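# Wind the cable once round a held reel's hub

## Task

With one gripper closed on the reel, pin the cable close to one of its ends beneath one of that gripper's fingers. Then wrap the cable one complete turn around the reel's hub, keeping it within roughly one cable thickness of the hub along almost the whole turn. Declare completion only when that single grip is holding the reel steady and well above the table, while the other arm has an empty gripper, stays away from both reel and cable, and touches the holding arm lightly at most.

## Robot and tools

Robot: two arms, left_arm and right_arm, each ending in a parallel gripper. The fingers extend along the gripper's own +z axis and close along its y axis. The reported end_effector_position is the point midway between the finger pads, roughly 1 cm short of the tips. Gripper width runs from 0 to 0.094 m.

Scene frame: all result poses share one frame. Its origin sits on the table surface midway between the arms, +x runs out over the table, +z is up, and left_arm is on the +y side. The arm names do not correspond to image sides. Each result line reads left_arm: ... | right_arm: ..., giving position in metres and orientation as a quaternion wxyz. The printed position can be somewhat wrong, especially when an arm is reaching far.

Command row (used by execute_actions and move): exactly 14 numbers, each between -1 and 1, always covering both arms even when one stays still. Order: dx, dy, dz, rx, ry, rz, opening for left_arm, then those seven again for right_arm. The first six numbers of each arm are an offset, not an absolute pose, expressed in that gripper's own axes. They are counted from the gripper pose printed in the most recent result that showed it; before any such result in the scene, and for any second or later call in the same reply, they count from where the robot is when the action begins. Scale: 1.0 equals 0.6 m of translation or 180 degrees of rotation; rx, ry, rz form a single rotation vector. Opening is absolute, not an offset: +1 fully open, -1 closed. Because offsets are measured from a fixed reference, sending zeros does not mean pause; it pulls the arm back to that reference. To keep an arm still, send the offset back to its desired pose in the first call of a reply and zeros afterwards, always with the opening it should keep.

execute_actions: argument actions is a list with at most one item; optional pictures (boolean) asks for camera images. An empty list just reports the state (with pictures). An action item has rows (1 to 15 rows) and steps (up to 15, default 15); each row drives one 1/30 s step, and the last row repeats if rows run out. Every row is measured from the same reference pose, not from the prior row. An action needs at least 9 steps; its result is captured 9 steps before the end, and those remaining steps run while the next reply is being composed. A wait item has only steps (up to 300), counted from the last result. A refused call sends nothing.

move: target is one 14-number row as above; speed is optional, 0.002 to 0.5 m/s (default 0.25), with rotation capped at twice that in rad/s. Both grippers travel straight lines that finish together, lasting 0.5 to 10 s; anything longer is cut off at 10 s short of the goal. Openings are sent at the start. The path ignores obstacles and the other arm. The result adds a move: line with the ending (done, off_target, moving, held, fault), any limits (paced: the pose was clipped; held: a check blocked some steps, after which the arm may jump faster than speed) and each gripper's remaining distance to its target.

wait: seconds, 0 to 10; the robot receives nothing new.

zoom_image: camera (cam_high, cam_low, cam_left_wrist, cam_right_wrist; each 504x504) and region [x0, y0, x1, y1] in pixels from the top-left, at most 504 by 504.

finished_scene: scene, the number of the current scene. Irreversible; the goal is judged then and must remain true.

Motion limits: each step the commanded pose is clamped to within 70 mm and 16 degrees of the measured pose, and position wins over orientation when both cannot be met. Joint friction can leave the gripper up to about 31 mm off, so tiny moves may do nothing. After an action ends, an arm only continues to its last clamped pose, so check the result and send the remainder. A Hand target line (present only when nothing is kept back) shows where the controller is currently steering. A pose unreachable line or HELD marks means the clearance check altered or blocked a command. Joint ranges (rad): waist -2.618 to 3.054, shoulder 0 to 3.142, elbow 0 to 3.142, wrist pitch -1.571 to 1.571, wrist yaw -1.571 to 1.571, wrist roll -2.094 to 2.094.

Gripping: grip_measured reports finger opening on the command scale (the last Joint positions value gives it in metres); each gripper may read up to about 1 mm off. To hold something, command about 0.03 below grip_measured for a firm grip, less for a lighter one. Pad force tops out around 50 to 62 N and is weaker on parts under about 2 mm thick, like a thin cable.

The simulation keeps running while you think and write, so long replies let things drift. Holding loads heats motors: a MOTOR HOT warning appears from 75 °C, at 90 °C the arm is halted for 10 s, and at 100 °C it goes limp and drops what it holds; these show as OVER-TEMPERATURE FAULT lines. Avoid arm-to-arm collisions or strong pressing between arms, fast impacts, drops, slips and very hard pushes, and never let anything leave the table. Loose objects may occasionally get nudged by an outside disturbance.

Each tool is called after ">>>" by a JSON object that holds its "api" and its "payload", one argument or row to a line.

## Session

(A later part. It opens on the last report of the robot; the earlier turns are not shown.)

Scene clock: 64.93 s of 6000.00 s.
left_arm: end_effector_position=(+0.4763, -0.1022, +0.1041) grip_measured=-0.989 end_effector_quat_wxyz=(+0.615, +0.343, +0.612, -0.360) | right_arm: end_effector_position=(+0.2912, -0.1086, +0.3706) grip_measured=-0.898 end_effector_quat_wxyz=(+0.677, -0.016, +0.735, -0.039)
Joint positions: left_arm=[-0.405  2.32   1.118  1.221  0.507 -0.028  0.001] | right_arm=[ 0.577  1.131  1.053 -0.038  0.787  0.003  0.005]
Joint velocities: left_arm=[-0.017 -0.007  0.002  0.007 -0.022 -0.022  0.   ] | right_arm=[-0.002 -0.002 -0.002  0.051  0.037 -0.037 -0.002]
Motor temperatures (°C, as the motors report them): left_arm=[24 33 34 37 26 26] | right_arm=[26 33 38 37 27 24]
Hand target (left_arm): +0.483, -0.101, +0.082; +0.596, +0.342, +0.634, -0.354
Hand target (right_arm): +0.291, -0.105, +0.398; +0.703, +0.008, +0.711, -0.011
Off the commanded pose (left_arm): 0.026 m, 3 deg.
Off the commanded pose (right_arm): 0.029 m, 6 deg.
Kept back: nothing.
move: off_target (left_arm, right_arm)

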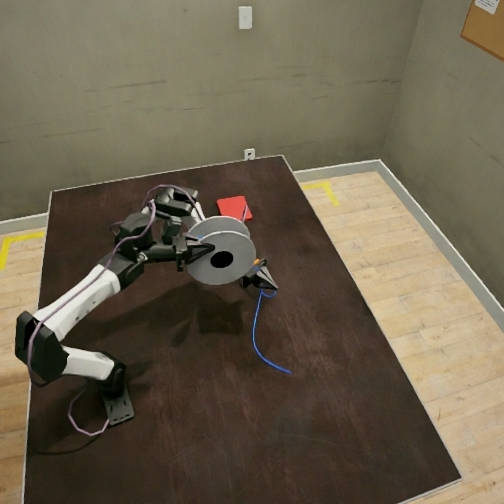

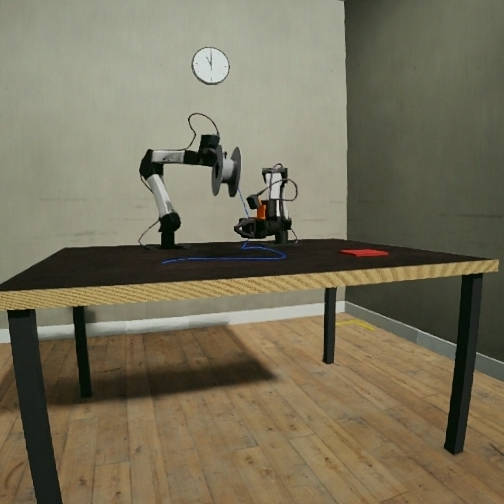

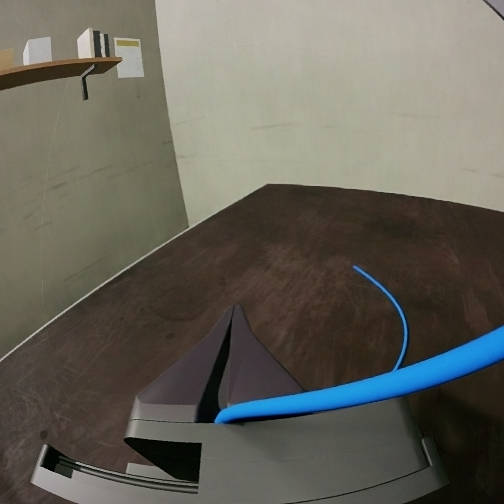

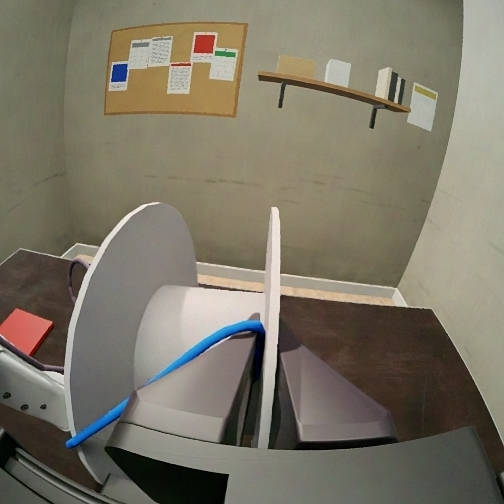

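>>> {"api": "zoom_image", "payload": {
  "camera": "cam_low",
  "region": [170,110,320,260]
}}

Region (170, 110, 320, 260) of cam_low's 504x504 image, scaled by 3.360, with more detail than that image has.

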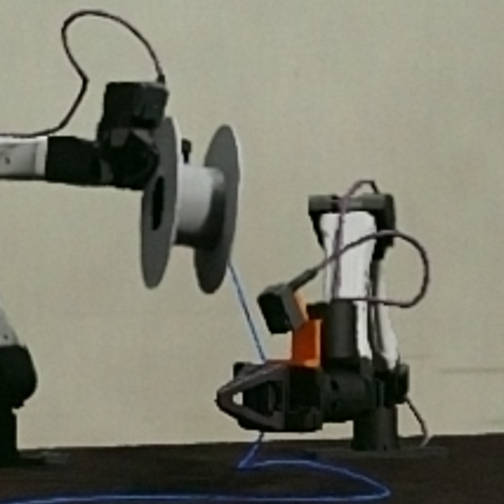

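>>> {"api": "move", "payload": {
  "target": [-0.62,0.055,-0.045,0.06,0,0,-1,-0.047,0.004,-0.09,0.0,-0.025,0.025,-1],
  "speed": 0.12
}}

>>> {"api": "zoom_image", "payload": {
  "camera": "cam_low",
  "region": [150,80,330,260]
}}

Scene clock: 71.80 s of 6000.00 s.
left_arm: end_effector_position=(+0.4823, -0.0537, +0.4839) grip_measured=-0.989 end_effector_quat_wxyz=(+0.589, +0.398, +0.566, -0.417) | right_arm: end_effector_position=(+0.2454, -0.0991, +0.3900) grip_measured=-0.898 end_effector_quat_wxyz=(+0.690, -0.009, +0.723, -0.033)
Joint positions: left_arm=[-0.235  1.982  2.222 -0.175  0.864 -0.052  0.001] | right_arm=[ 0.764  1.048  1.053 -0.086  0.974  0.006  0.005]
Joint velocities: left_arm=[-0.007  0.002  0.007 -0.081 -0.022  0.007 -0.001] | right_arm=[-0.012  0.002 -0.012 -0.066 -0.007 -0.022  0.   ]
Motor temperatures (°C, as the motors report them): left_arm=[24 35 34 36 26 26] | right_arm=[26 33 38 38 27 24]
Hand target (left_arm): +0.490, -0.053, +0.475; +0.581, +0.398, +0.575, -0.417
Hand target (right_arm): +0.240, -0.103, +0.403; +0.704, +0.012, +0.710, -0.011
Off the commanded pose (left_arm): 0.015 m, 1 deg.
Off the commanded pose (right_arm): 0.014 m, 4 deg.
Kept back: nothing.
move: off_target (left_arm, right_arm)

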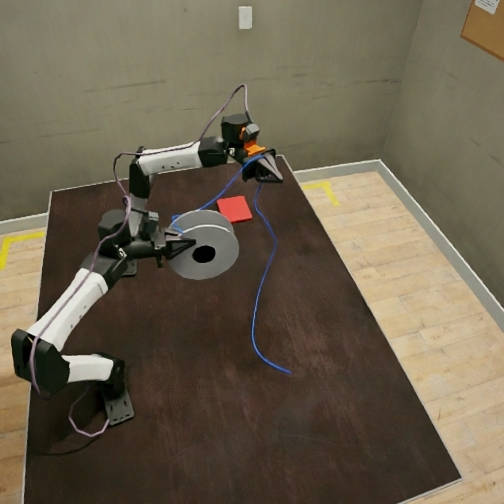

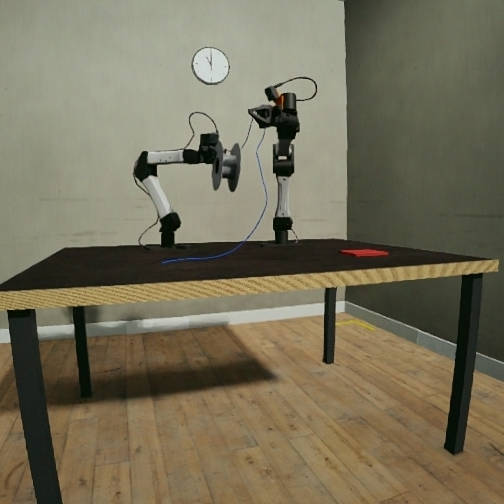

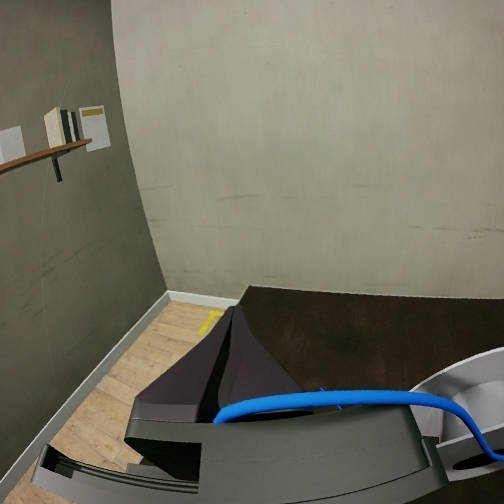

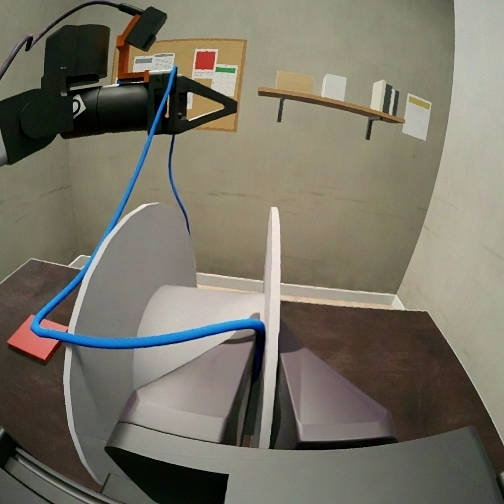

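Region (150, 80, 330, 260) of cam_low's 504x504 image, scaled by 2.800, with more detail than that image has.

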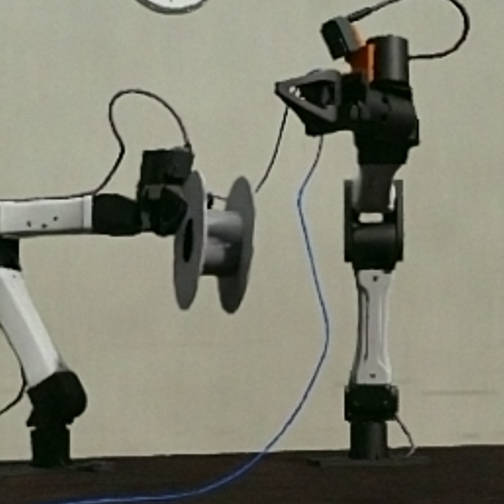

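>>> {"api": "move", "payload": {
  "target": [0,0,0,0,0,0,-1,0.2,0.08,0,0.0,-0.012,0.02,-1],
  "speed": 0.08
}}

Scene clock: 74.43 s of 6000.00 s.
left_arm: end_effector_position=(+0.4822, -0.0537, +0.4837) grip_measured=-0.989 end_effector_quat_wxyz=(+0.588, +0.398, +0.567, -0.417) | right_arm: end_effector_position=(+0.2434, -0.0585, +0.2699) grip_measured=-0.898 end_effector_quat_wxyz=(+0.699, +0.008, +0.715, -0.016)
Joint positions: left_arm=[-0.235  1.982  2.223 -0.178  0.865 -0.052  0.001] | right_arm=[0.871 1.212 0.636 0.528 1.082 0.031 0.005]
Joint velocities: left_arm=[ 0.007 -0.007 -0.007  0.095 -0.022  0.022  0.   ] | right_arm=[-0.007 -0.007 -0.012 -0.022  0.037  0.007  0.   ]
Motor temperatures (°C, as the motors report them): left_arm=[24 36 35 36 26 26] | right_arm=[26 33 38 38 27 24]
Hand target (left_arm): +0.482, -0.054, +0.484; +0.589, +0.398, +0.566, -0.417
Hand target (right_arm): +0.241, -0.057, +0.267; +0.703, +0.013, +0.711, -0.010
Off the commanded pose (left_arm): 0.000 m, 0 deg.
Off the commanded pose (right_arm): 0.003 m, 1 deg.
Kept back: nothing.
move: done

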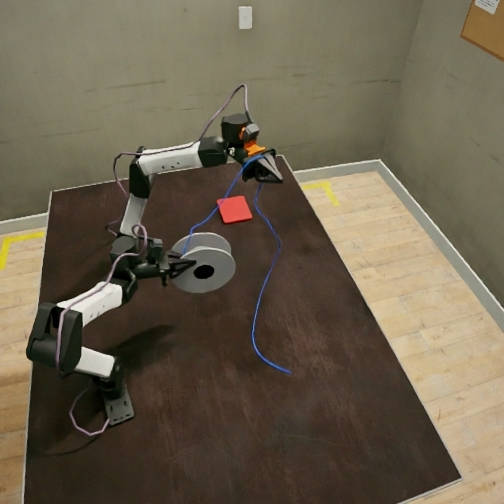

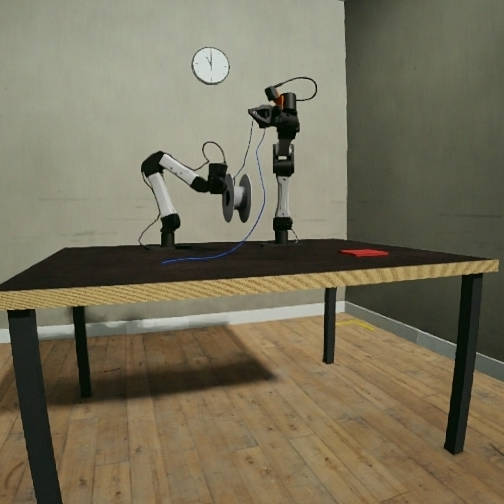

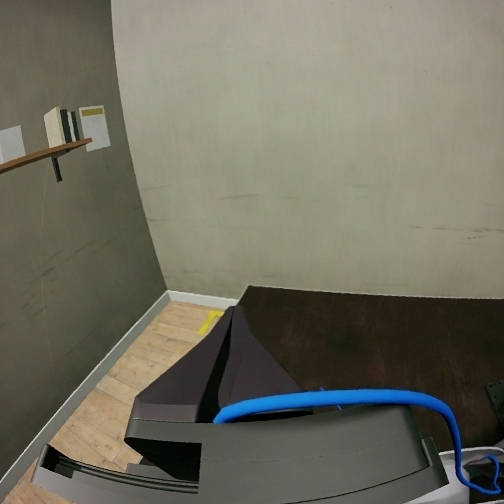

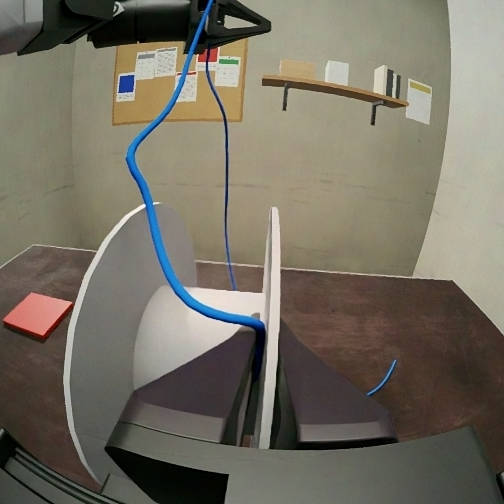

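>>> {"api": "move", "payload": {
  "target": [0.25,0.02,0.095,0,0,0,-1,-0.05,0.0,-0.08,0.0,-0.008,0.01,-1],
  "speed": 0.08
}}

Scene clock: 77.27 s of 6000.00 s.
left_arm: end_effector_position=(+0.5116, -0.1038, +0.3612) grip_measured=-0.989 end_effector_quat_wxyz=(+0.601, +0.400, +0.553, -0.416) | right_arm: end_effector_position=(+0.1992, -0.0561, +0.2797) grip_measured=-0.898 end_effector_quat_wxyz=(+0.697, -0.006, +0.716, -0.031)
Joint positions: left_arm=[-0.313  2.062  1.805  0.354  0.788 -0.049  0.001] | right_arm=[1.05  1.118 0.636 0.397 1.261 0.028 0.005]
Joint velocities: left_arm=[ 0.017  0.002 -0.012 -0.081 -0.066 -0.022  0.   ] | right_arm=[-0.002 -0.022 -0.022 -0.037  0.022 -0.081 -0.001]
Motor temperatures (°C, as the motors report them): left_arm=[24 37 34 37 26 26] | right_arm=[26 33 39 38 27 24]
Hand target (left_arm): +0.515, -0.109, +0.336; +0.588, +0.399, +0.567, -0.417
Hand target (right_arm): +0.196, -0.058, +0.300; +0.707, +0.020, +0.707, -0.005
Off the commanded pose (left_arm): 0.026 m, 2 deg.
Off the commanded pose (right_arm): 0.022 m, 4 deg.
Kept back: nothing.
move: off_target (left_arm, right_arm)

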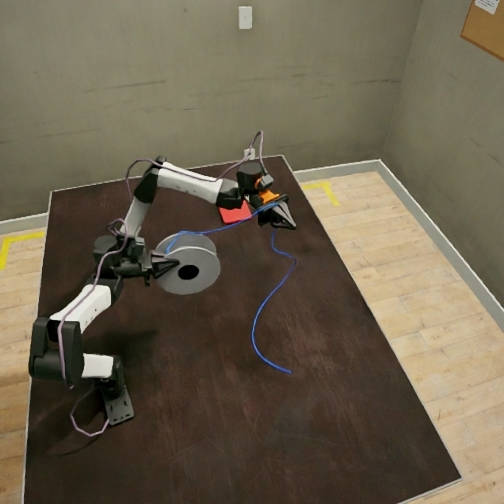

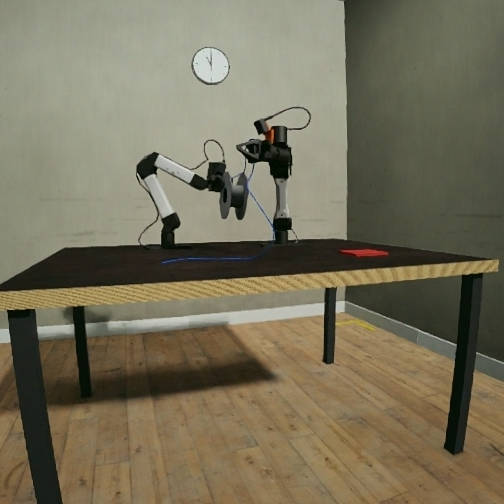

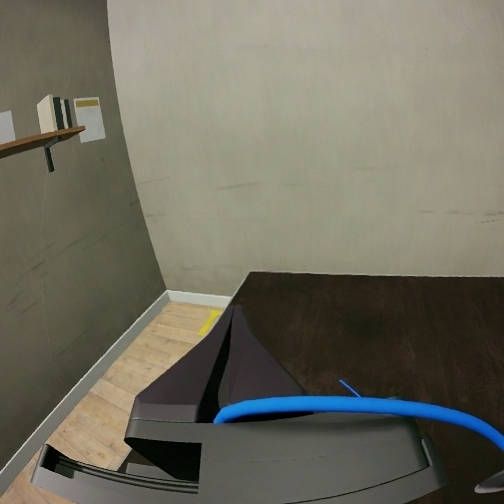

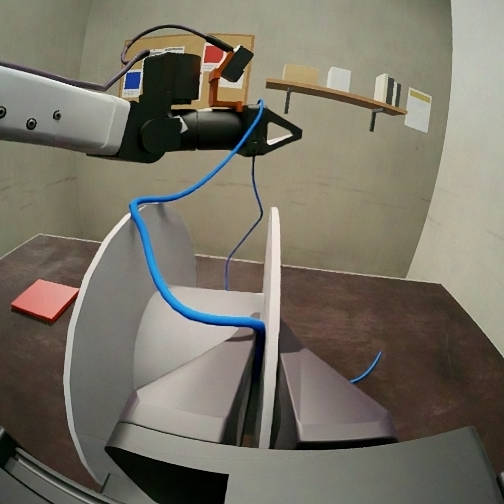

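>>> {"api": "move", "payload": {
  "target": [0.03,0.1,0.035,0,0,0,-1,-0.034,0.0,-0.04,0.0,-0.008,0.02,-1],
  "speed": 0.06
}}

Scene clock: 78.97 s of 6000.00 s.
left_arm: end_effector_position=(+0.5655, -0.1074, +0.3598) grip_measured=-0.989 end_effector_quat_wxyz=(+0.612, +0.408, +0.535, -0.415) | right_arm: end_effector_position=(+0.1795, -0.0534, +0.2810) grip_measured=-0.898 end_effector_quat_wxyz=(+0.698, -0.013, +0.715, -0.038)
Joint positions: left_arm=[-0.272  2.315  2.177  0.28   0.842 -0.049  0.001] | right_arm=[1.138 1.101 0.636 0.362 1.351 0.028 0.005]
Joint velocities: left_arm=[ 0.007 -0.002  0.051 -0.037 -0.037 -0.051  0.   ] | right_arm=[-0.002  0.007 -0.012 -0.022 -0.037 -0.007  0.001]
Motor temperatures (°C, as the motors report them): left_arm=[24 37 35 37 26 26] | right_arm=[26 33 39 38 27 24]
Hand target (left_arm): +0.576, -0.104, +0.347; +0.602, +0.399, +0.553, -0.417
Hand target (right_arm): +0.176, -0.055, +0.300; +0.705, +0.016, +0.709, -0.008
Off the commanded pose (left_arm): 0.018 m, 3 deg.
Off the commanded pose (right_arm): 0.020 m, 5 deg.
Kept back: nothing.
move: off_target (left_arm, right_arm)

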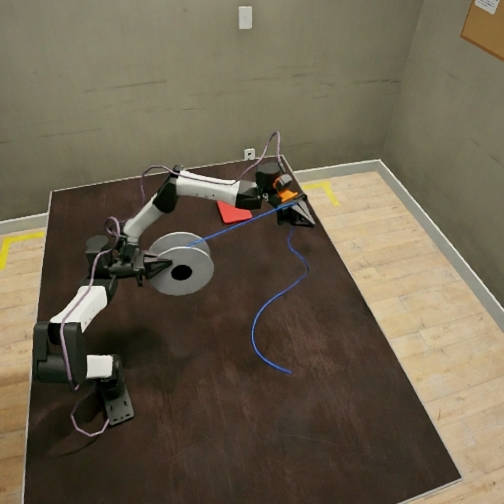

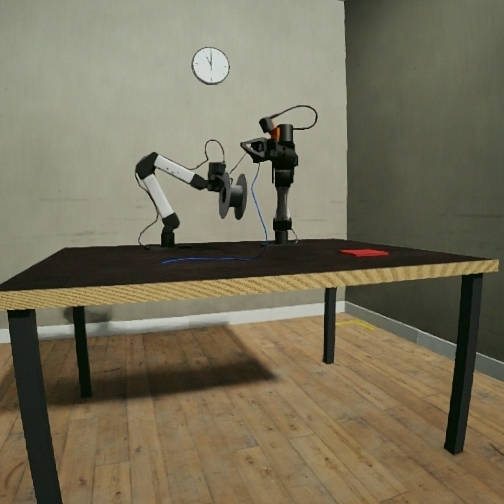

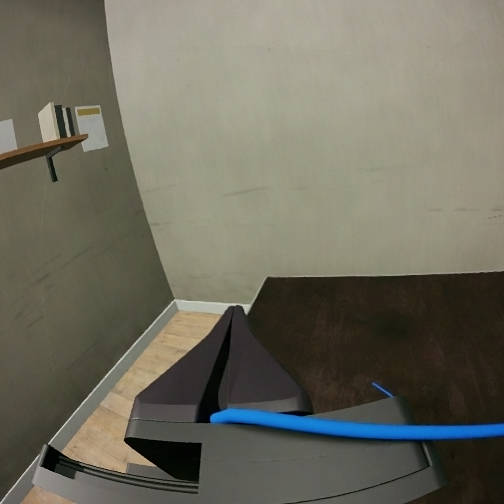

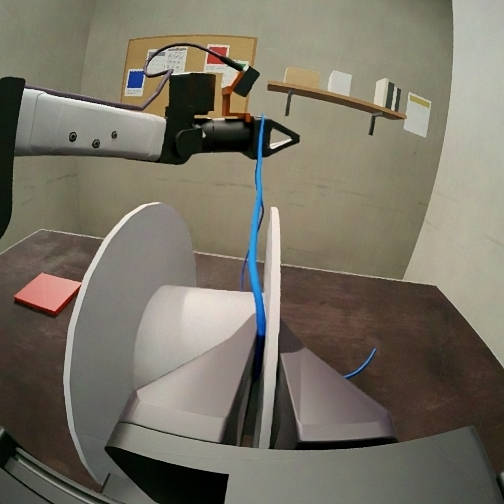

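>>> {"api": "move", "payload": {
  "target": [0.43,-0.085,-0.04,0,0.03,0,-1,-0.165,0.0,0,0.0,-0.008,0.025,-1],
  "speed": 0.1
}}

Scene clock: 82.27 s of 6000.00 s.
left_arm: end_effector_position=(+0.5359, -0.1213, +0.1276) grip_measured=-0.989 end_effector_quat_wxyz=(+0.602, +0.433, +0.542, -0.396) | right_arm: end_effector_position=(+0.1811, -0.0478, +0.3629) grip_measured=-0.898 end_effector_quat_wxyz=(+0.702, -0.007, +0.711, -0.032)
Joint positions: left_arm=[-0.317  2.494  1.587  0.963  0.81   0.051  0.001] | right_arm=[ 1.138  1.101  0.939  0.11   1.352 -0.005  0.005]
Joint velocities: left_arm=[-0.007 -0.002 -0.002 -0.007  0.007 -0.007  0.002] | right_arm=[-0.007  0.002  0.007 -0.007 -0.007 -0.022 -0.   ]
Motor temperatures (°C, as the motors report them): left_arm=[24 39 35 37 26 26] | right_arm=[26 33 40 38 27 24]
Hand target (left_arm): +0.534, -0.119, +0.099; +0.586, +0.428, +0.564, -0.394
Hand target (right_arm): +0.182, -0.048, +0.379; +0.708, +0.014, +0.706, -0.011
Off the commanded pose (left_arm): 0.030 m, 3 deg.
Off the commanded pose (right_arm): 0.017 m, 4 deg.
Kept back: nothing.
move: off_target (left_arm, right_arm)

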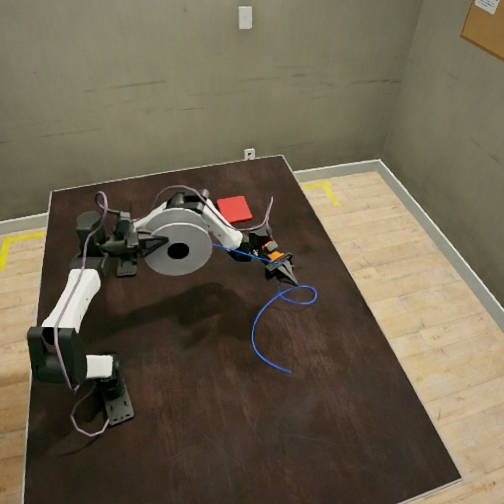

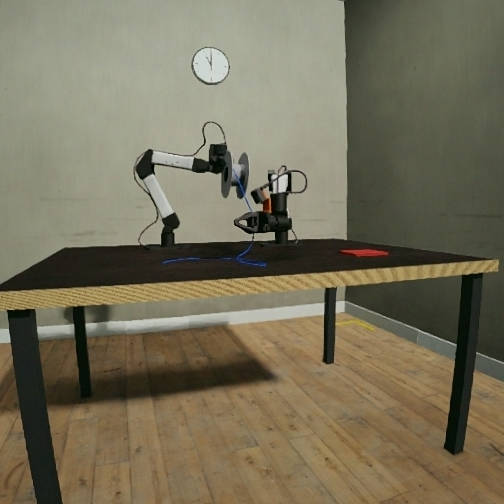

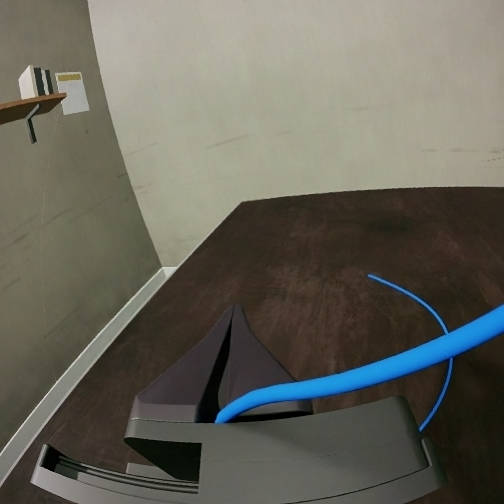

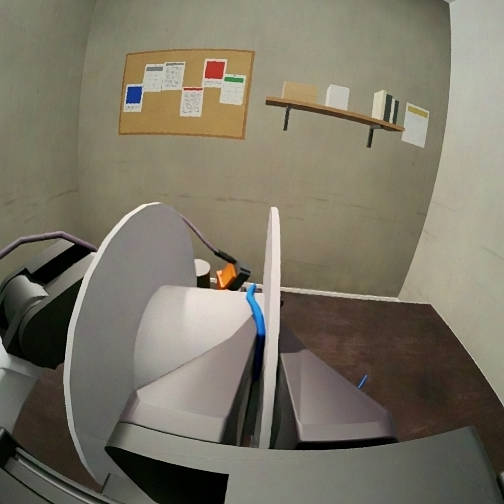

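>>> {"api": "move", "payload": {
  "target": [0.048,-0.188,-0.062,0,0,0.03,-1,-0.125,-0.083,0.25,0.0,-0.005,0.02,-1],
  "speed": 0.1
}}

>>> {"api": "zoom_image", "payload": {
  "camera": "cam_low",
  "region": [150,80,330,260]
}}

Scene clock: 85.30 s of 6000.00 s.
left_arm: end_effector_position=(+0.4271, -0.1230, +0.0865) grip_measured=-0.989 end_effector_quat_wxyz=(+0.620, +0.456, +0.520, -0.370) | right_arm: end_effector_position=(+0.3262, -0.0977, +0.4167) grip_measured=-0.898 end_effector_quat_wxyz=(+0.692, -0.009, +0.721, -0.033)
Joint positions: left_arm=[-0.436  2.382  1.081  1.358  0.694  0.146  0.001] | right_arm=[ 0.517  1.281  1.286 -0.059  0.728 -0.023  0.005]
Joint velocities: left_arm=[ 0.007 -0.007  0.002 -0.037  0.037 -0.022 -0.   ] | right_arm=[-0.007 -0.002 -0.007 -0.037 -0.066  0.007 -0.001]
Motor temperatures (°C, as the motors report them): left_arm=[24 40 34 37 26 26] | right_arm=[26 33 40 38 27 24]
Hand target (left_arm): +0.421, -0.121, +0.085; +0.619, +0.458, +0.521, -0.367
Hand target (right_arm): +0.328, -0.100, +0.440; +0.712, +0.013, +0.702, -0.012
Off the commanded pose (left_arm): 0.007 m, 0 deg.
Off the commanded pose (right_arm): 0.022 m, 5 deg.
Kept back: nothing.
move: off_target (right_arm)

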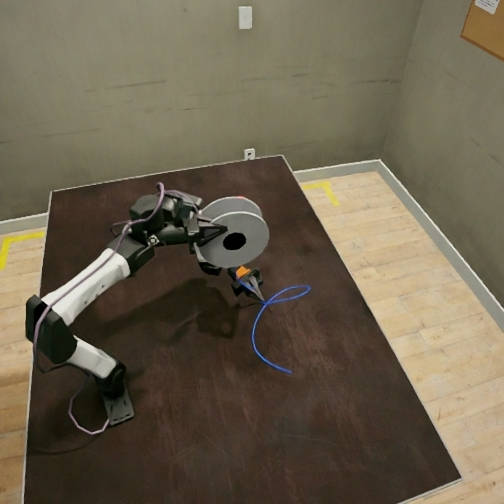

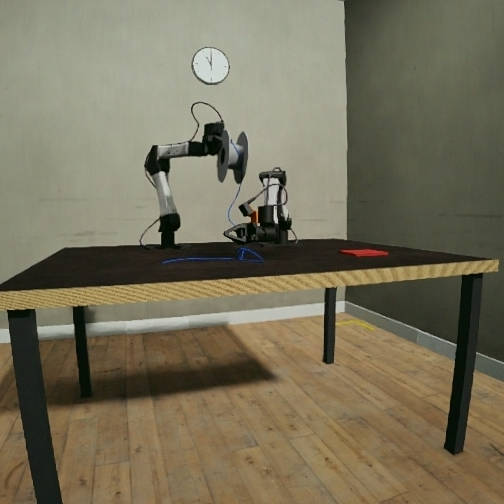

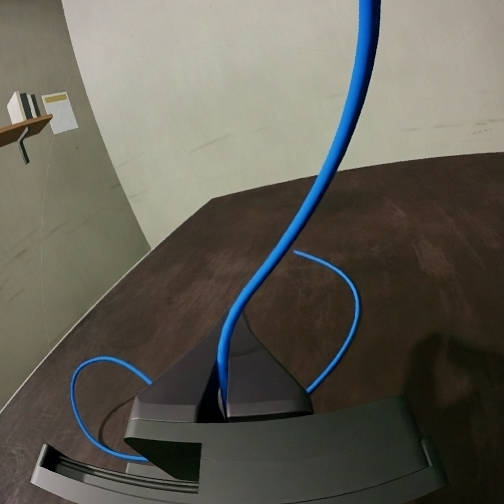

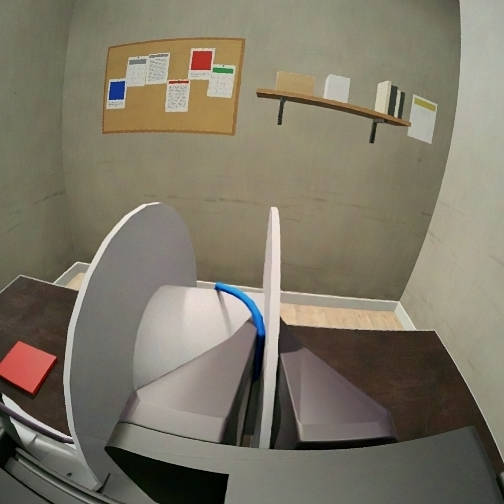

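Region (150, 80, 330, 260) of cam_low's 504x504 image, scaled by 2.800, with more detail than that image has.

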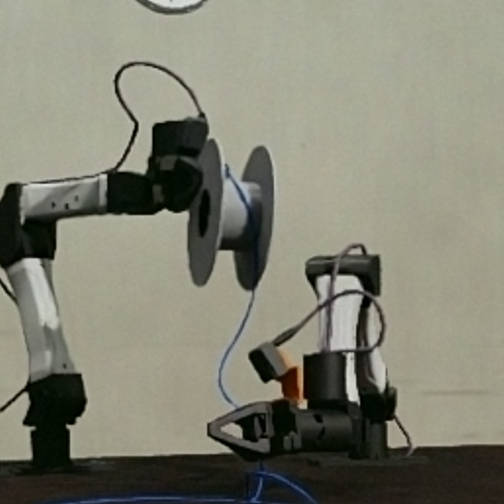

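>>> {"api": "move", "payload": {
  "target": [-0.2,-0.362,-0.144,0,0,-0.2,-1,-0.038,-0.003,0,0.0,-0.018,0.02,-1],
  "speed": 0.12
}}

>>> {"api": "zoom_image", "payload": {
  "camera": "cam_low",
  "region": [150,80,330,260]
}}

Scene clock: 89.27 s of 6000.00 s.
left_arm: end_effector_position=(+0.1794, -0.1151, +0.1684) grip_measured=-0.989 end_effector_quat_wxyz=(+0.492, +0.275, +0.618, -0.548) | right_arm: end_effector_position=(+0.3261, -0.0975, +0.4127) grip_measured=-0.898 end_effector_quat_wxyz=(+0.686, -0.014, +0.726, -0.036)
Joint positions: left_arm=[-1.009  1.689  0.318  1.456  0.122 -0.431  0.001] | right_arm=[ 0.517  1.281  1.286 -0.079  0.726 -0.023  0.005]
Joint velocities: left_arm=[-0.002 -0.002  0.012 -0.037 -0.022 -0.037  0.001] | right_arm=[-0.012 -0.002  0.007 -0.022  0.007  0.007 -0.   ]
Motor temperatures (°C, as the motors report them): left_arm=[24 41 34 37 26 26] | right_arm=[26 33 41 39 27 24]
Hand target (left_arm): +0.175, -0.109, +0.156; +0.477, +0.277, +0.635, -0.541
Hand target (right_arm): +0.325, -0.099, +0.439; +0.712, +0.013, +0.702, -0.011
Off the commanded pose (left_arm): 0.009 m, 3 deg.
Off the commanded pose (right_arm): 0.027 m, 6 deg.
Kept back: nothing.
move: off_target (left_arm, right_arm)

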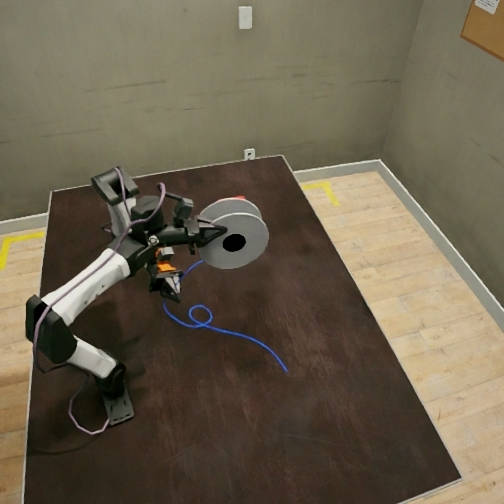

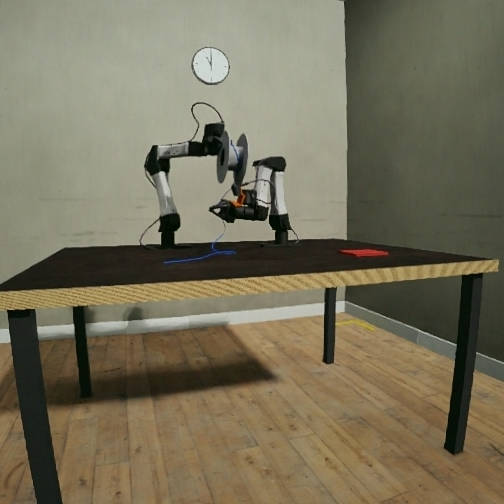

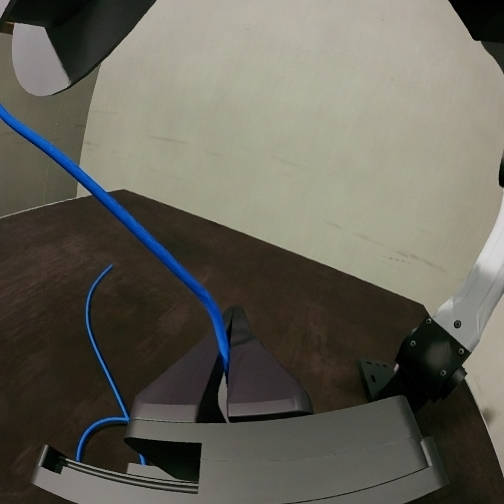

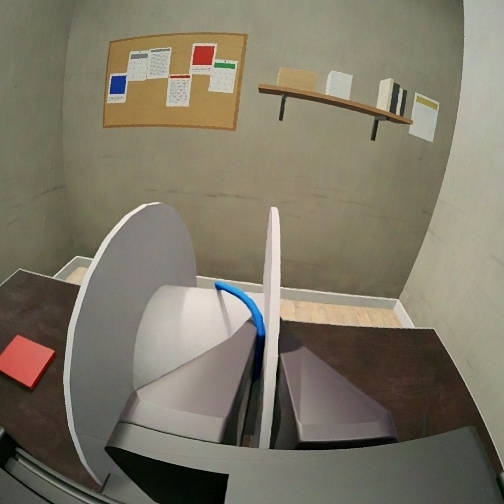

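Region (150, 80, 330, 260) of cam_low's 504x504 image, scaled by 2.800, with more detail than that image has.

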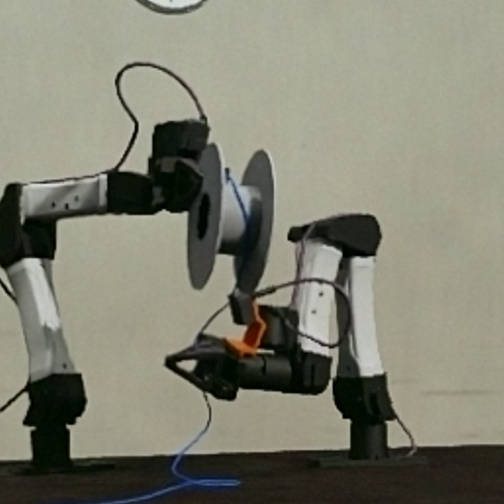

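>>> {"api": "move", "payload": {
  "target": [-0.173,-0.127,-0.005,0,0,-0.29,-1,-0.044,-0.003,0.085,0.0,-0.022,0.023,-1],
  "speed": 0.1
}}

>>> {"api": "zoom_image", "payload": {
  "camera": "cam_high",
  "region": [80,140,300,340]
}}

Scene clock: 95.00 s of 6000.00 s.
left_arm: end_effector_position=(+0.1517, -0.1103, +0.2817) grip_measured=-0.989 end_effector_quat_wxyz=(+0.208, -0.022, +0.680, -0.703) | right_arm: end_effector_position=(+0.3735, -0.0970, +0.4058) grip_measured=-0.898 end_effector_quat_wxyz=(+0.683, -0.016, +0.730, -0.033)
Joint positions: left_arm=[-1.122  1.13   0.531  0.674  0.    -1.317  0.001] | right_arm=[ 0.414  1.417  1.372 -0.035  0.617 -0.023  0.005]
Joint velocities: left_arm=[-0.002 -0.007  0.002  0.051  0.007 -0.051  0.001] | right_arm=[ 0.007 -0.002  0.017  0.007  0.022 -0.007 -0.   ]
Motor temperatures (°C, as the motors report them): left_arm=[24 40 34 37 26 26] | right_arm=[26 33 42 40 27 24]
Hand target (left_arm): +0.148, -0.110, +0.292; +0.201, -0.024, +0.676, -0.709
Hand target (right_arm): +0.376, -0.100, +0.435; +0.712, +0.010, +0.702, -0.012
Off the commanded pose (left_arm): 0.012 m, 1 deg.
Off the commanded pose (right_arm): 0.031 m, 6 deg.
Kept back: nothing.
move: off_target (left_arm, right_arm)

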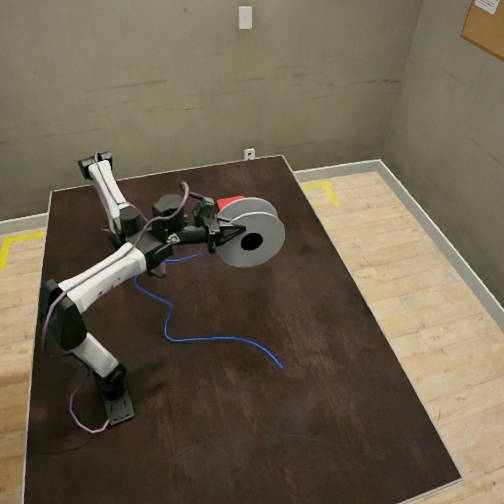

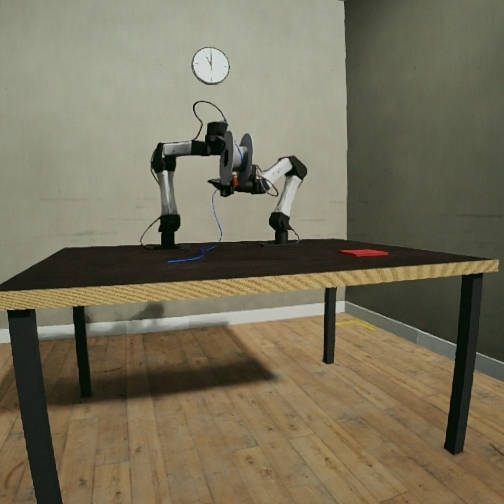

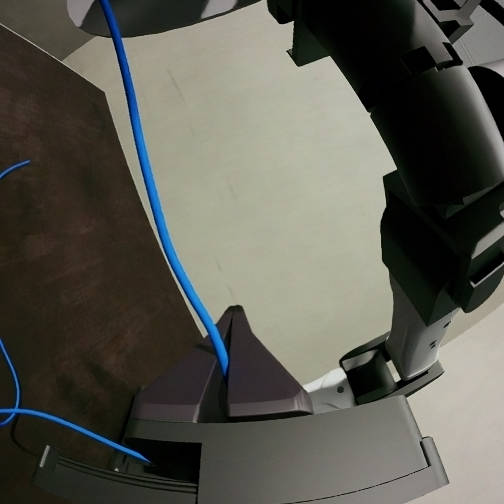

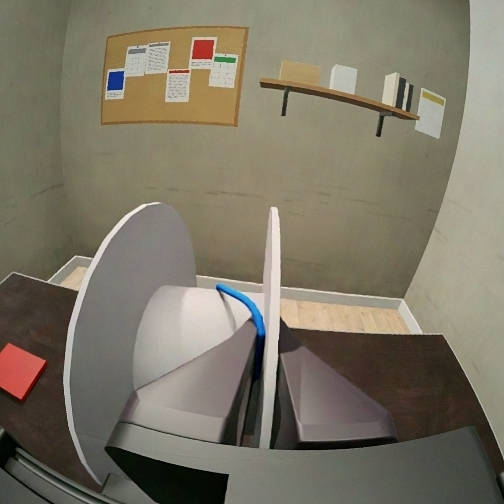

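Region (80, 140, 300, 340) of cam_high's 504x504 image, scaled by 2.291, with more detail than that image has; it fills the top 458 rows of this view, and the rest is white.

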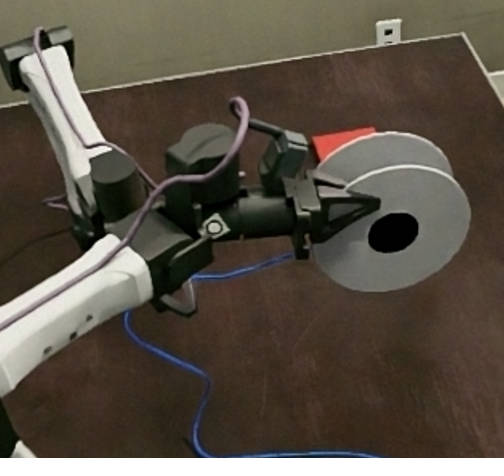

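>>> {"api": "move", "payload": {
  "target": [0,0,-0.17,0,0,0,-1,-0.05,-0.004,0.003,0.0,-0.025,0.022,-1],
  "speed": 0.1
}}

>>> {"api": "move", "payload": {
  "target": [-0.09,-0.26,0.02,0,0,0,-1,0.05,-0.004,0.003,0.0,-0.025,0.022,-1],
  "speed": 0.1
}}

>>> {"api": "zoom_image", "payload": {
  "camera": "cam_high",
  "region": [80,100,320,340]
}}

Scene clock: 97.20 s of 6000.00 s.
left_arm: end_effector_position=(+0.1215, -0.0169, +0.2905) grip_measured=-0.989 end_effector_quat_wxyz=(+0.212, -0.024, +0.666, -0.715) | right_arm: end_effector_position=(+0.3734, -0.0949, +0.4038) grip_measured=-0.898 end_effector_quat_wxyz=(+0.680, -0.020, +0.733, -0.028)
Joint positions: left_arm=[-1.122  0.546  0.354  0.305 -0.004 -1.318  0.001] | right_arm=[ 0.414  1.417  1.372 -0.044  0.604 -0.018  0.005]
Joint velocities: left_arm=[-0.007  0.002 -0.002  0.022  0.051  0.037  0.   ] | right_arm=[ 0.007  0.002 -0.012 -0.037 -0.007 -0.154  0.   ]
Motor temperatures (°C, as the motors report them): left_arm=[24 40 34 37 26 26] | right_arm=[26 33 42 40 27 24]
Hand target (left_arm): +0.120, -0.015, +0.273; +0.208, -0.023, +0.680, -0.703
Hand target (right_arm): +0.375, -0.099, +0.435; +0.711, +0.008, +0.703, -0.009
Off the commanded pose (left_arm): 0.017 m, 2 deg.
Off the commanded pose (right_arm): 0.032 m, 6 deg.
Kept back: nothing.
move: off_target (left_arm, right_arm)

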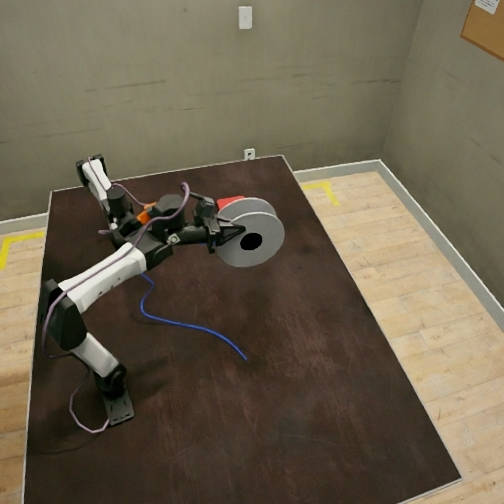

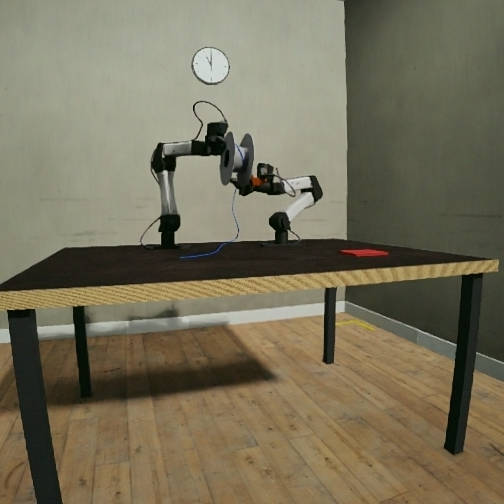

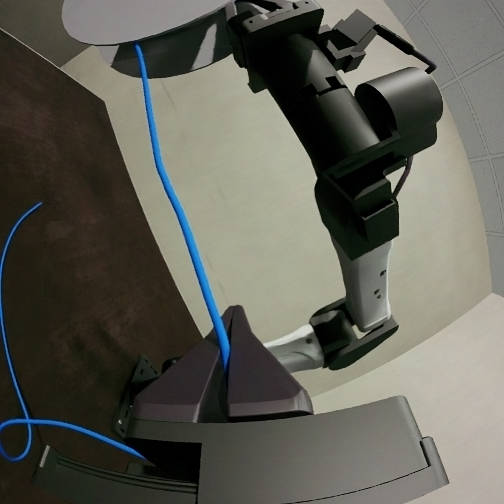

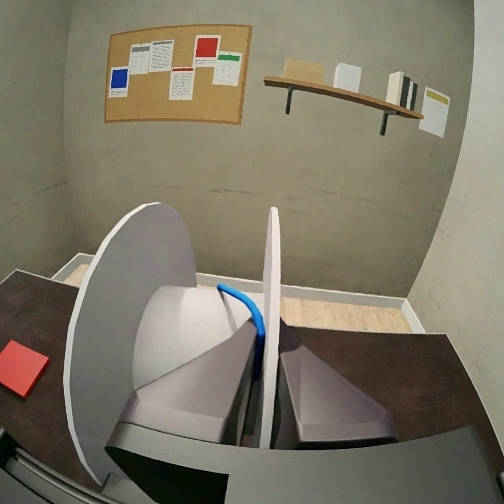

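Scene clock: 99.27 s of 6000.00 s.
left_arm: end_effector_position=(+0.1445, -0.0085, +0.4151) grip_measured=-0.989 end_effector_quat_wxyz=(+0.218, -0.050, +0.704, -0.674) | right_arm: end_effector_position=(+0.3705, -0.0807, +0.3847) grip_measured=-0.898 end_effector_quat_wxyz=(+0.712, -0.009, +0.701, +0.033)
Joint positions: left_arm=[-1.002  0.739  1.009 -0.266  0.056 -1.33   0.001] | right_arm=[0.424 1.392 1.18  0.231 0.543 0.024 0.005]
Joint velocities: left_arm=[ 0.002 -0.007 -0.017 -0.11   0.066  0.007  0.   ] | right_arm=[-0.002  0.002  0.002 -0.022  0.037  0.007 -0.001]
Motor temperatures (°C, as the motors report them): left_arm=[24 39 35 38 26 26] | right_arm=[26 33 42 40 27 24]
Hand target (left_arm): +0.130, -0.002, +0.454; +0.213, -0.024, +0.666, -0.715
Hand target (right_arm): +0.373, -0.099, +0.375; +0.708, +0.004, +0.706, -0.004
Off the commanded pose (left_arm): 0.042 m, 7 deg.
Off the commanded pose (right_arm): 0.022 m, 5 deg.
Kept back: nothing.
move: off_target (left_arm, right_arm)

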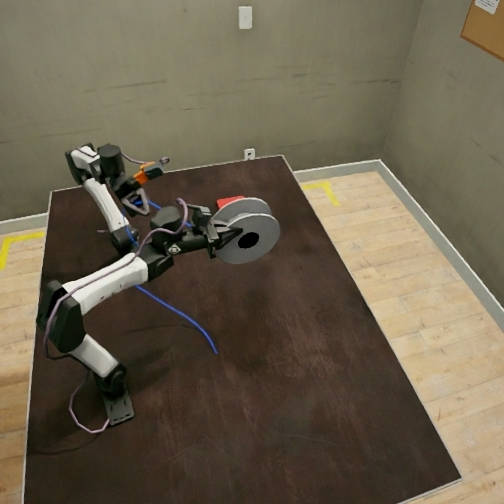

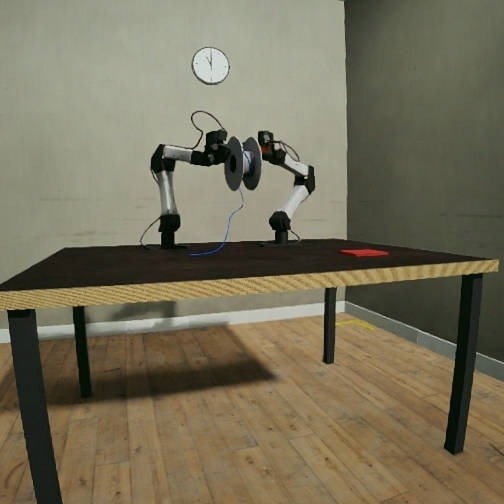

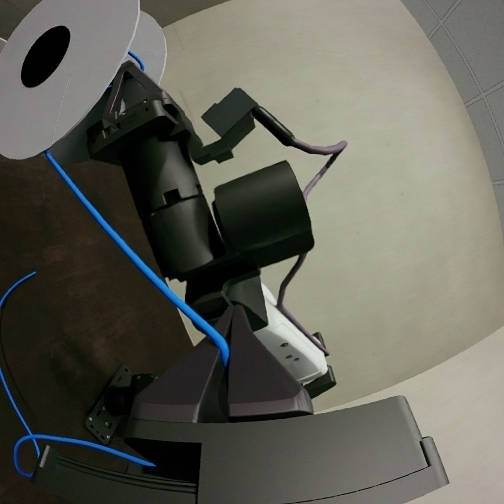

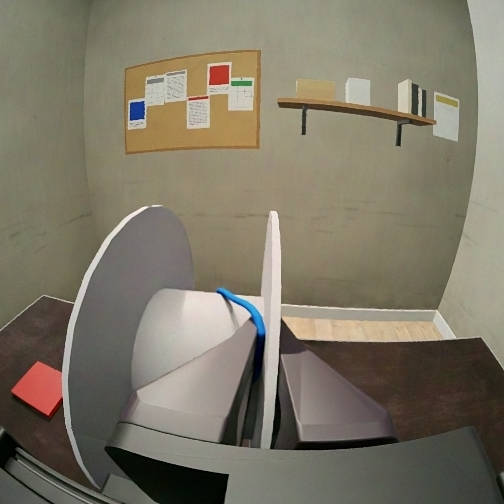

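Region (80, 100, 320, 340) of cam_high's 504x504 image, scaled by 2.100, with more detail than that image has.

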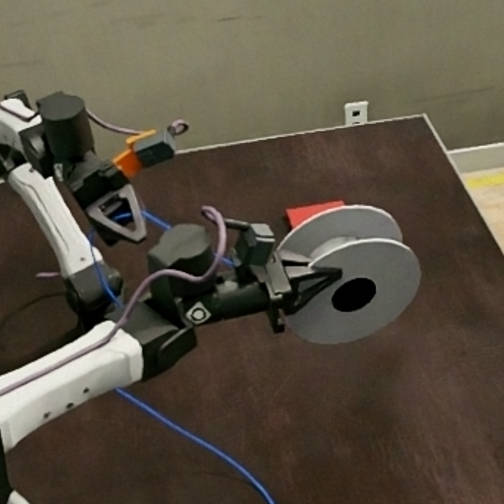

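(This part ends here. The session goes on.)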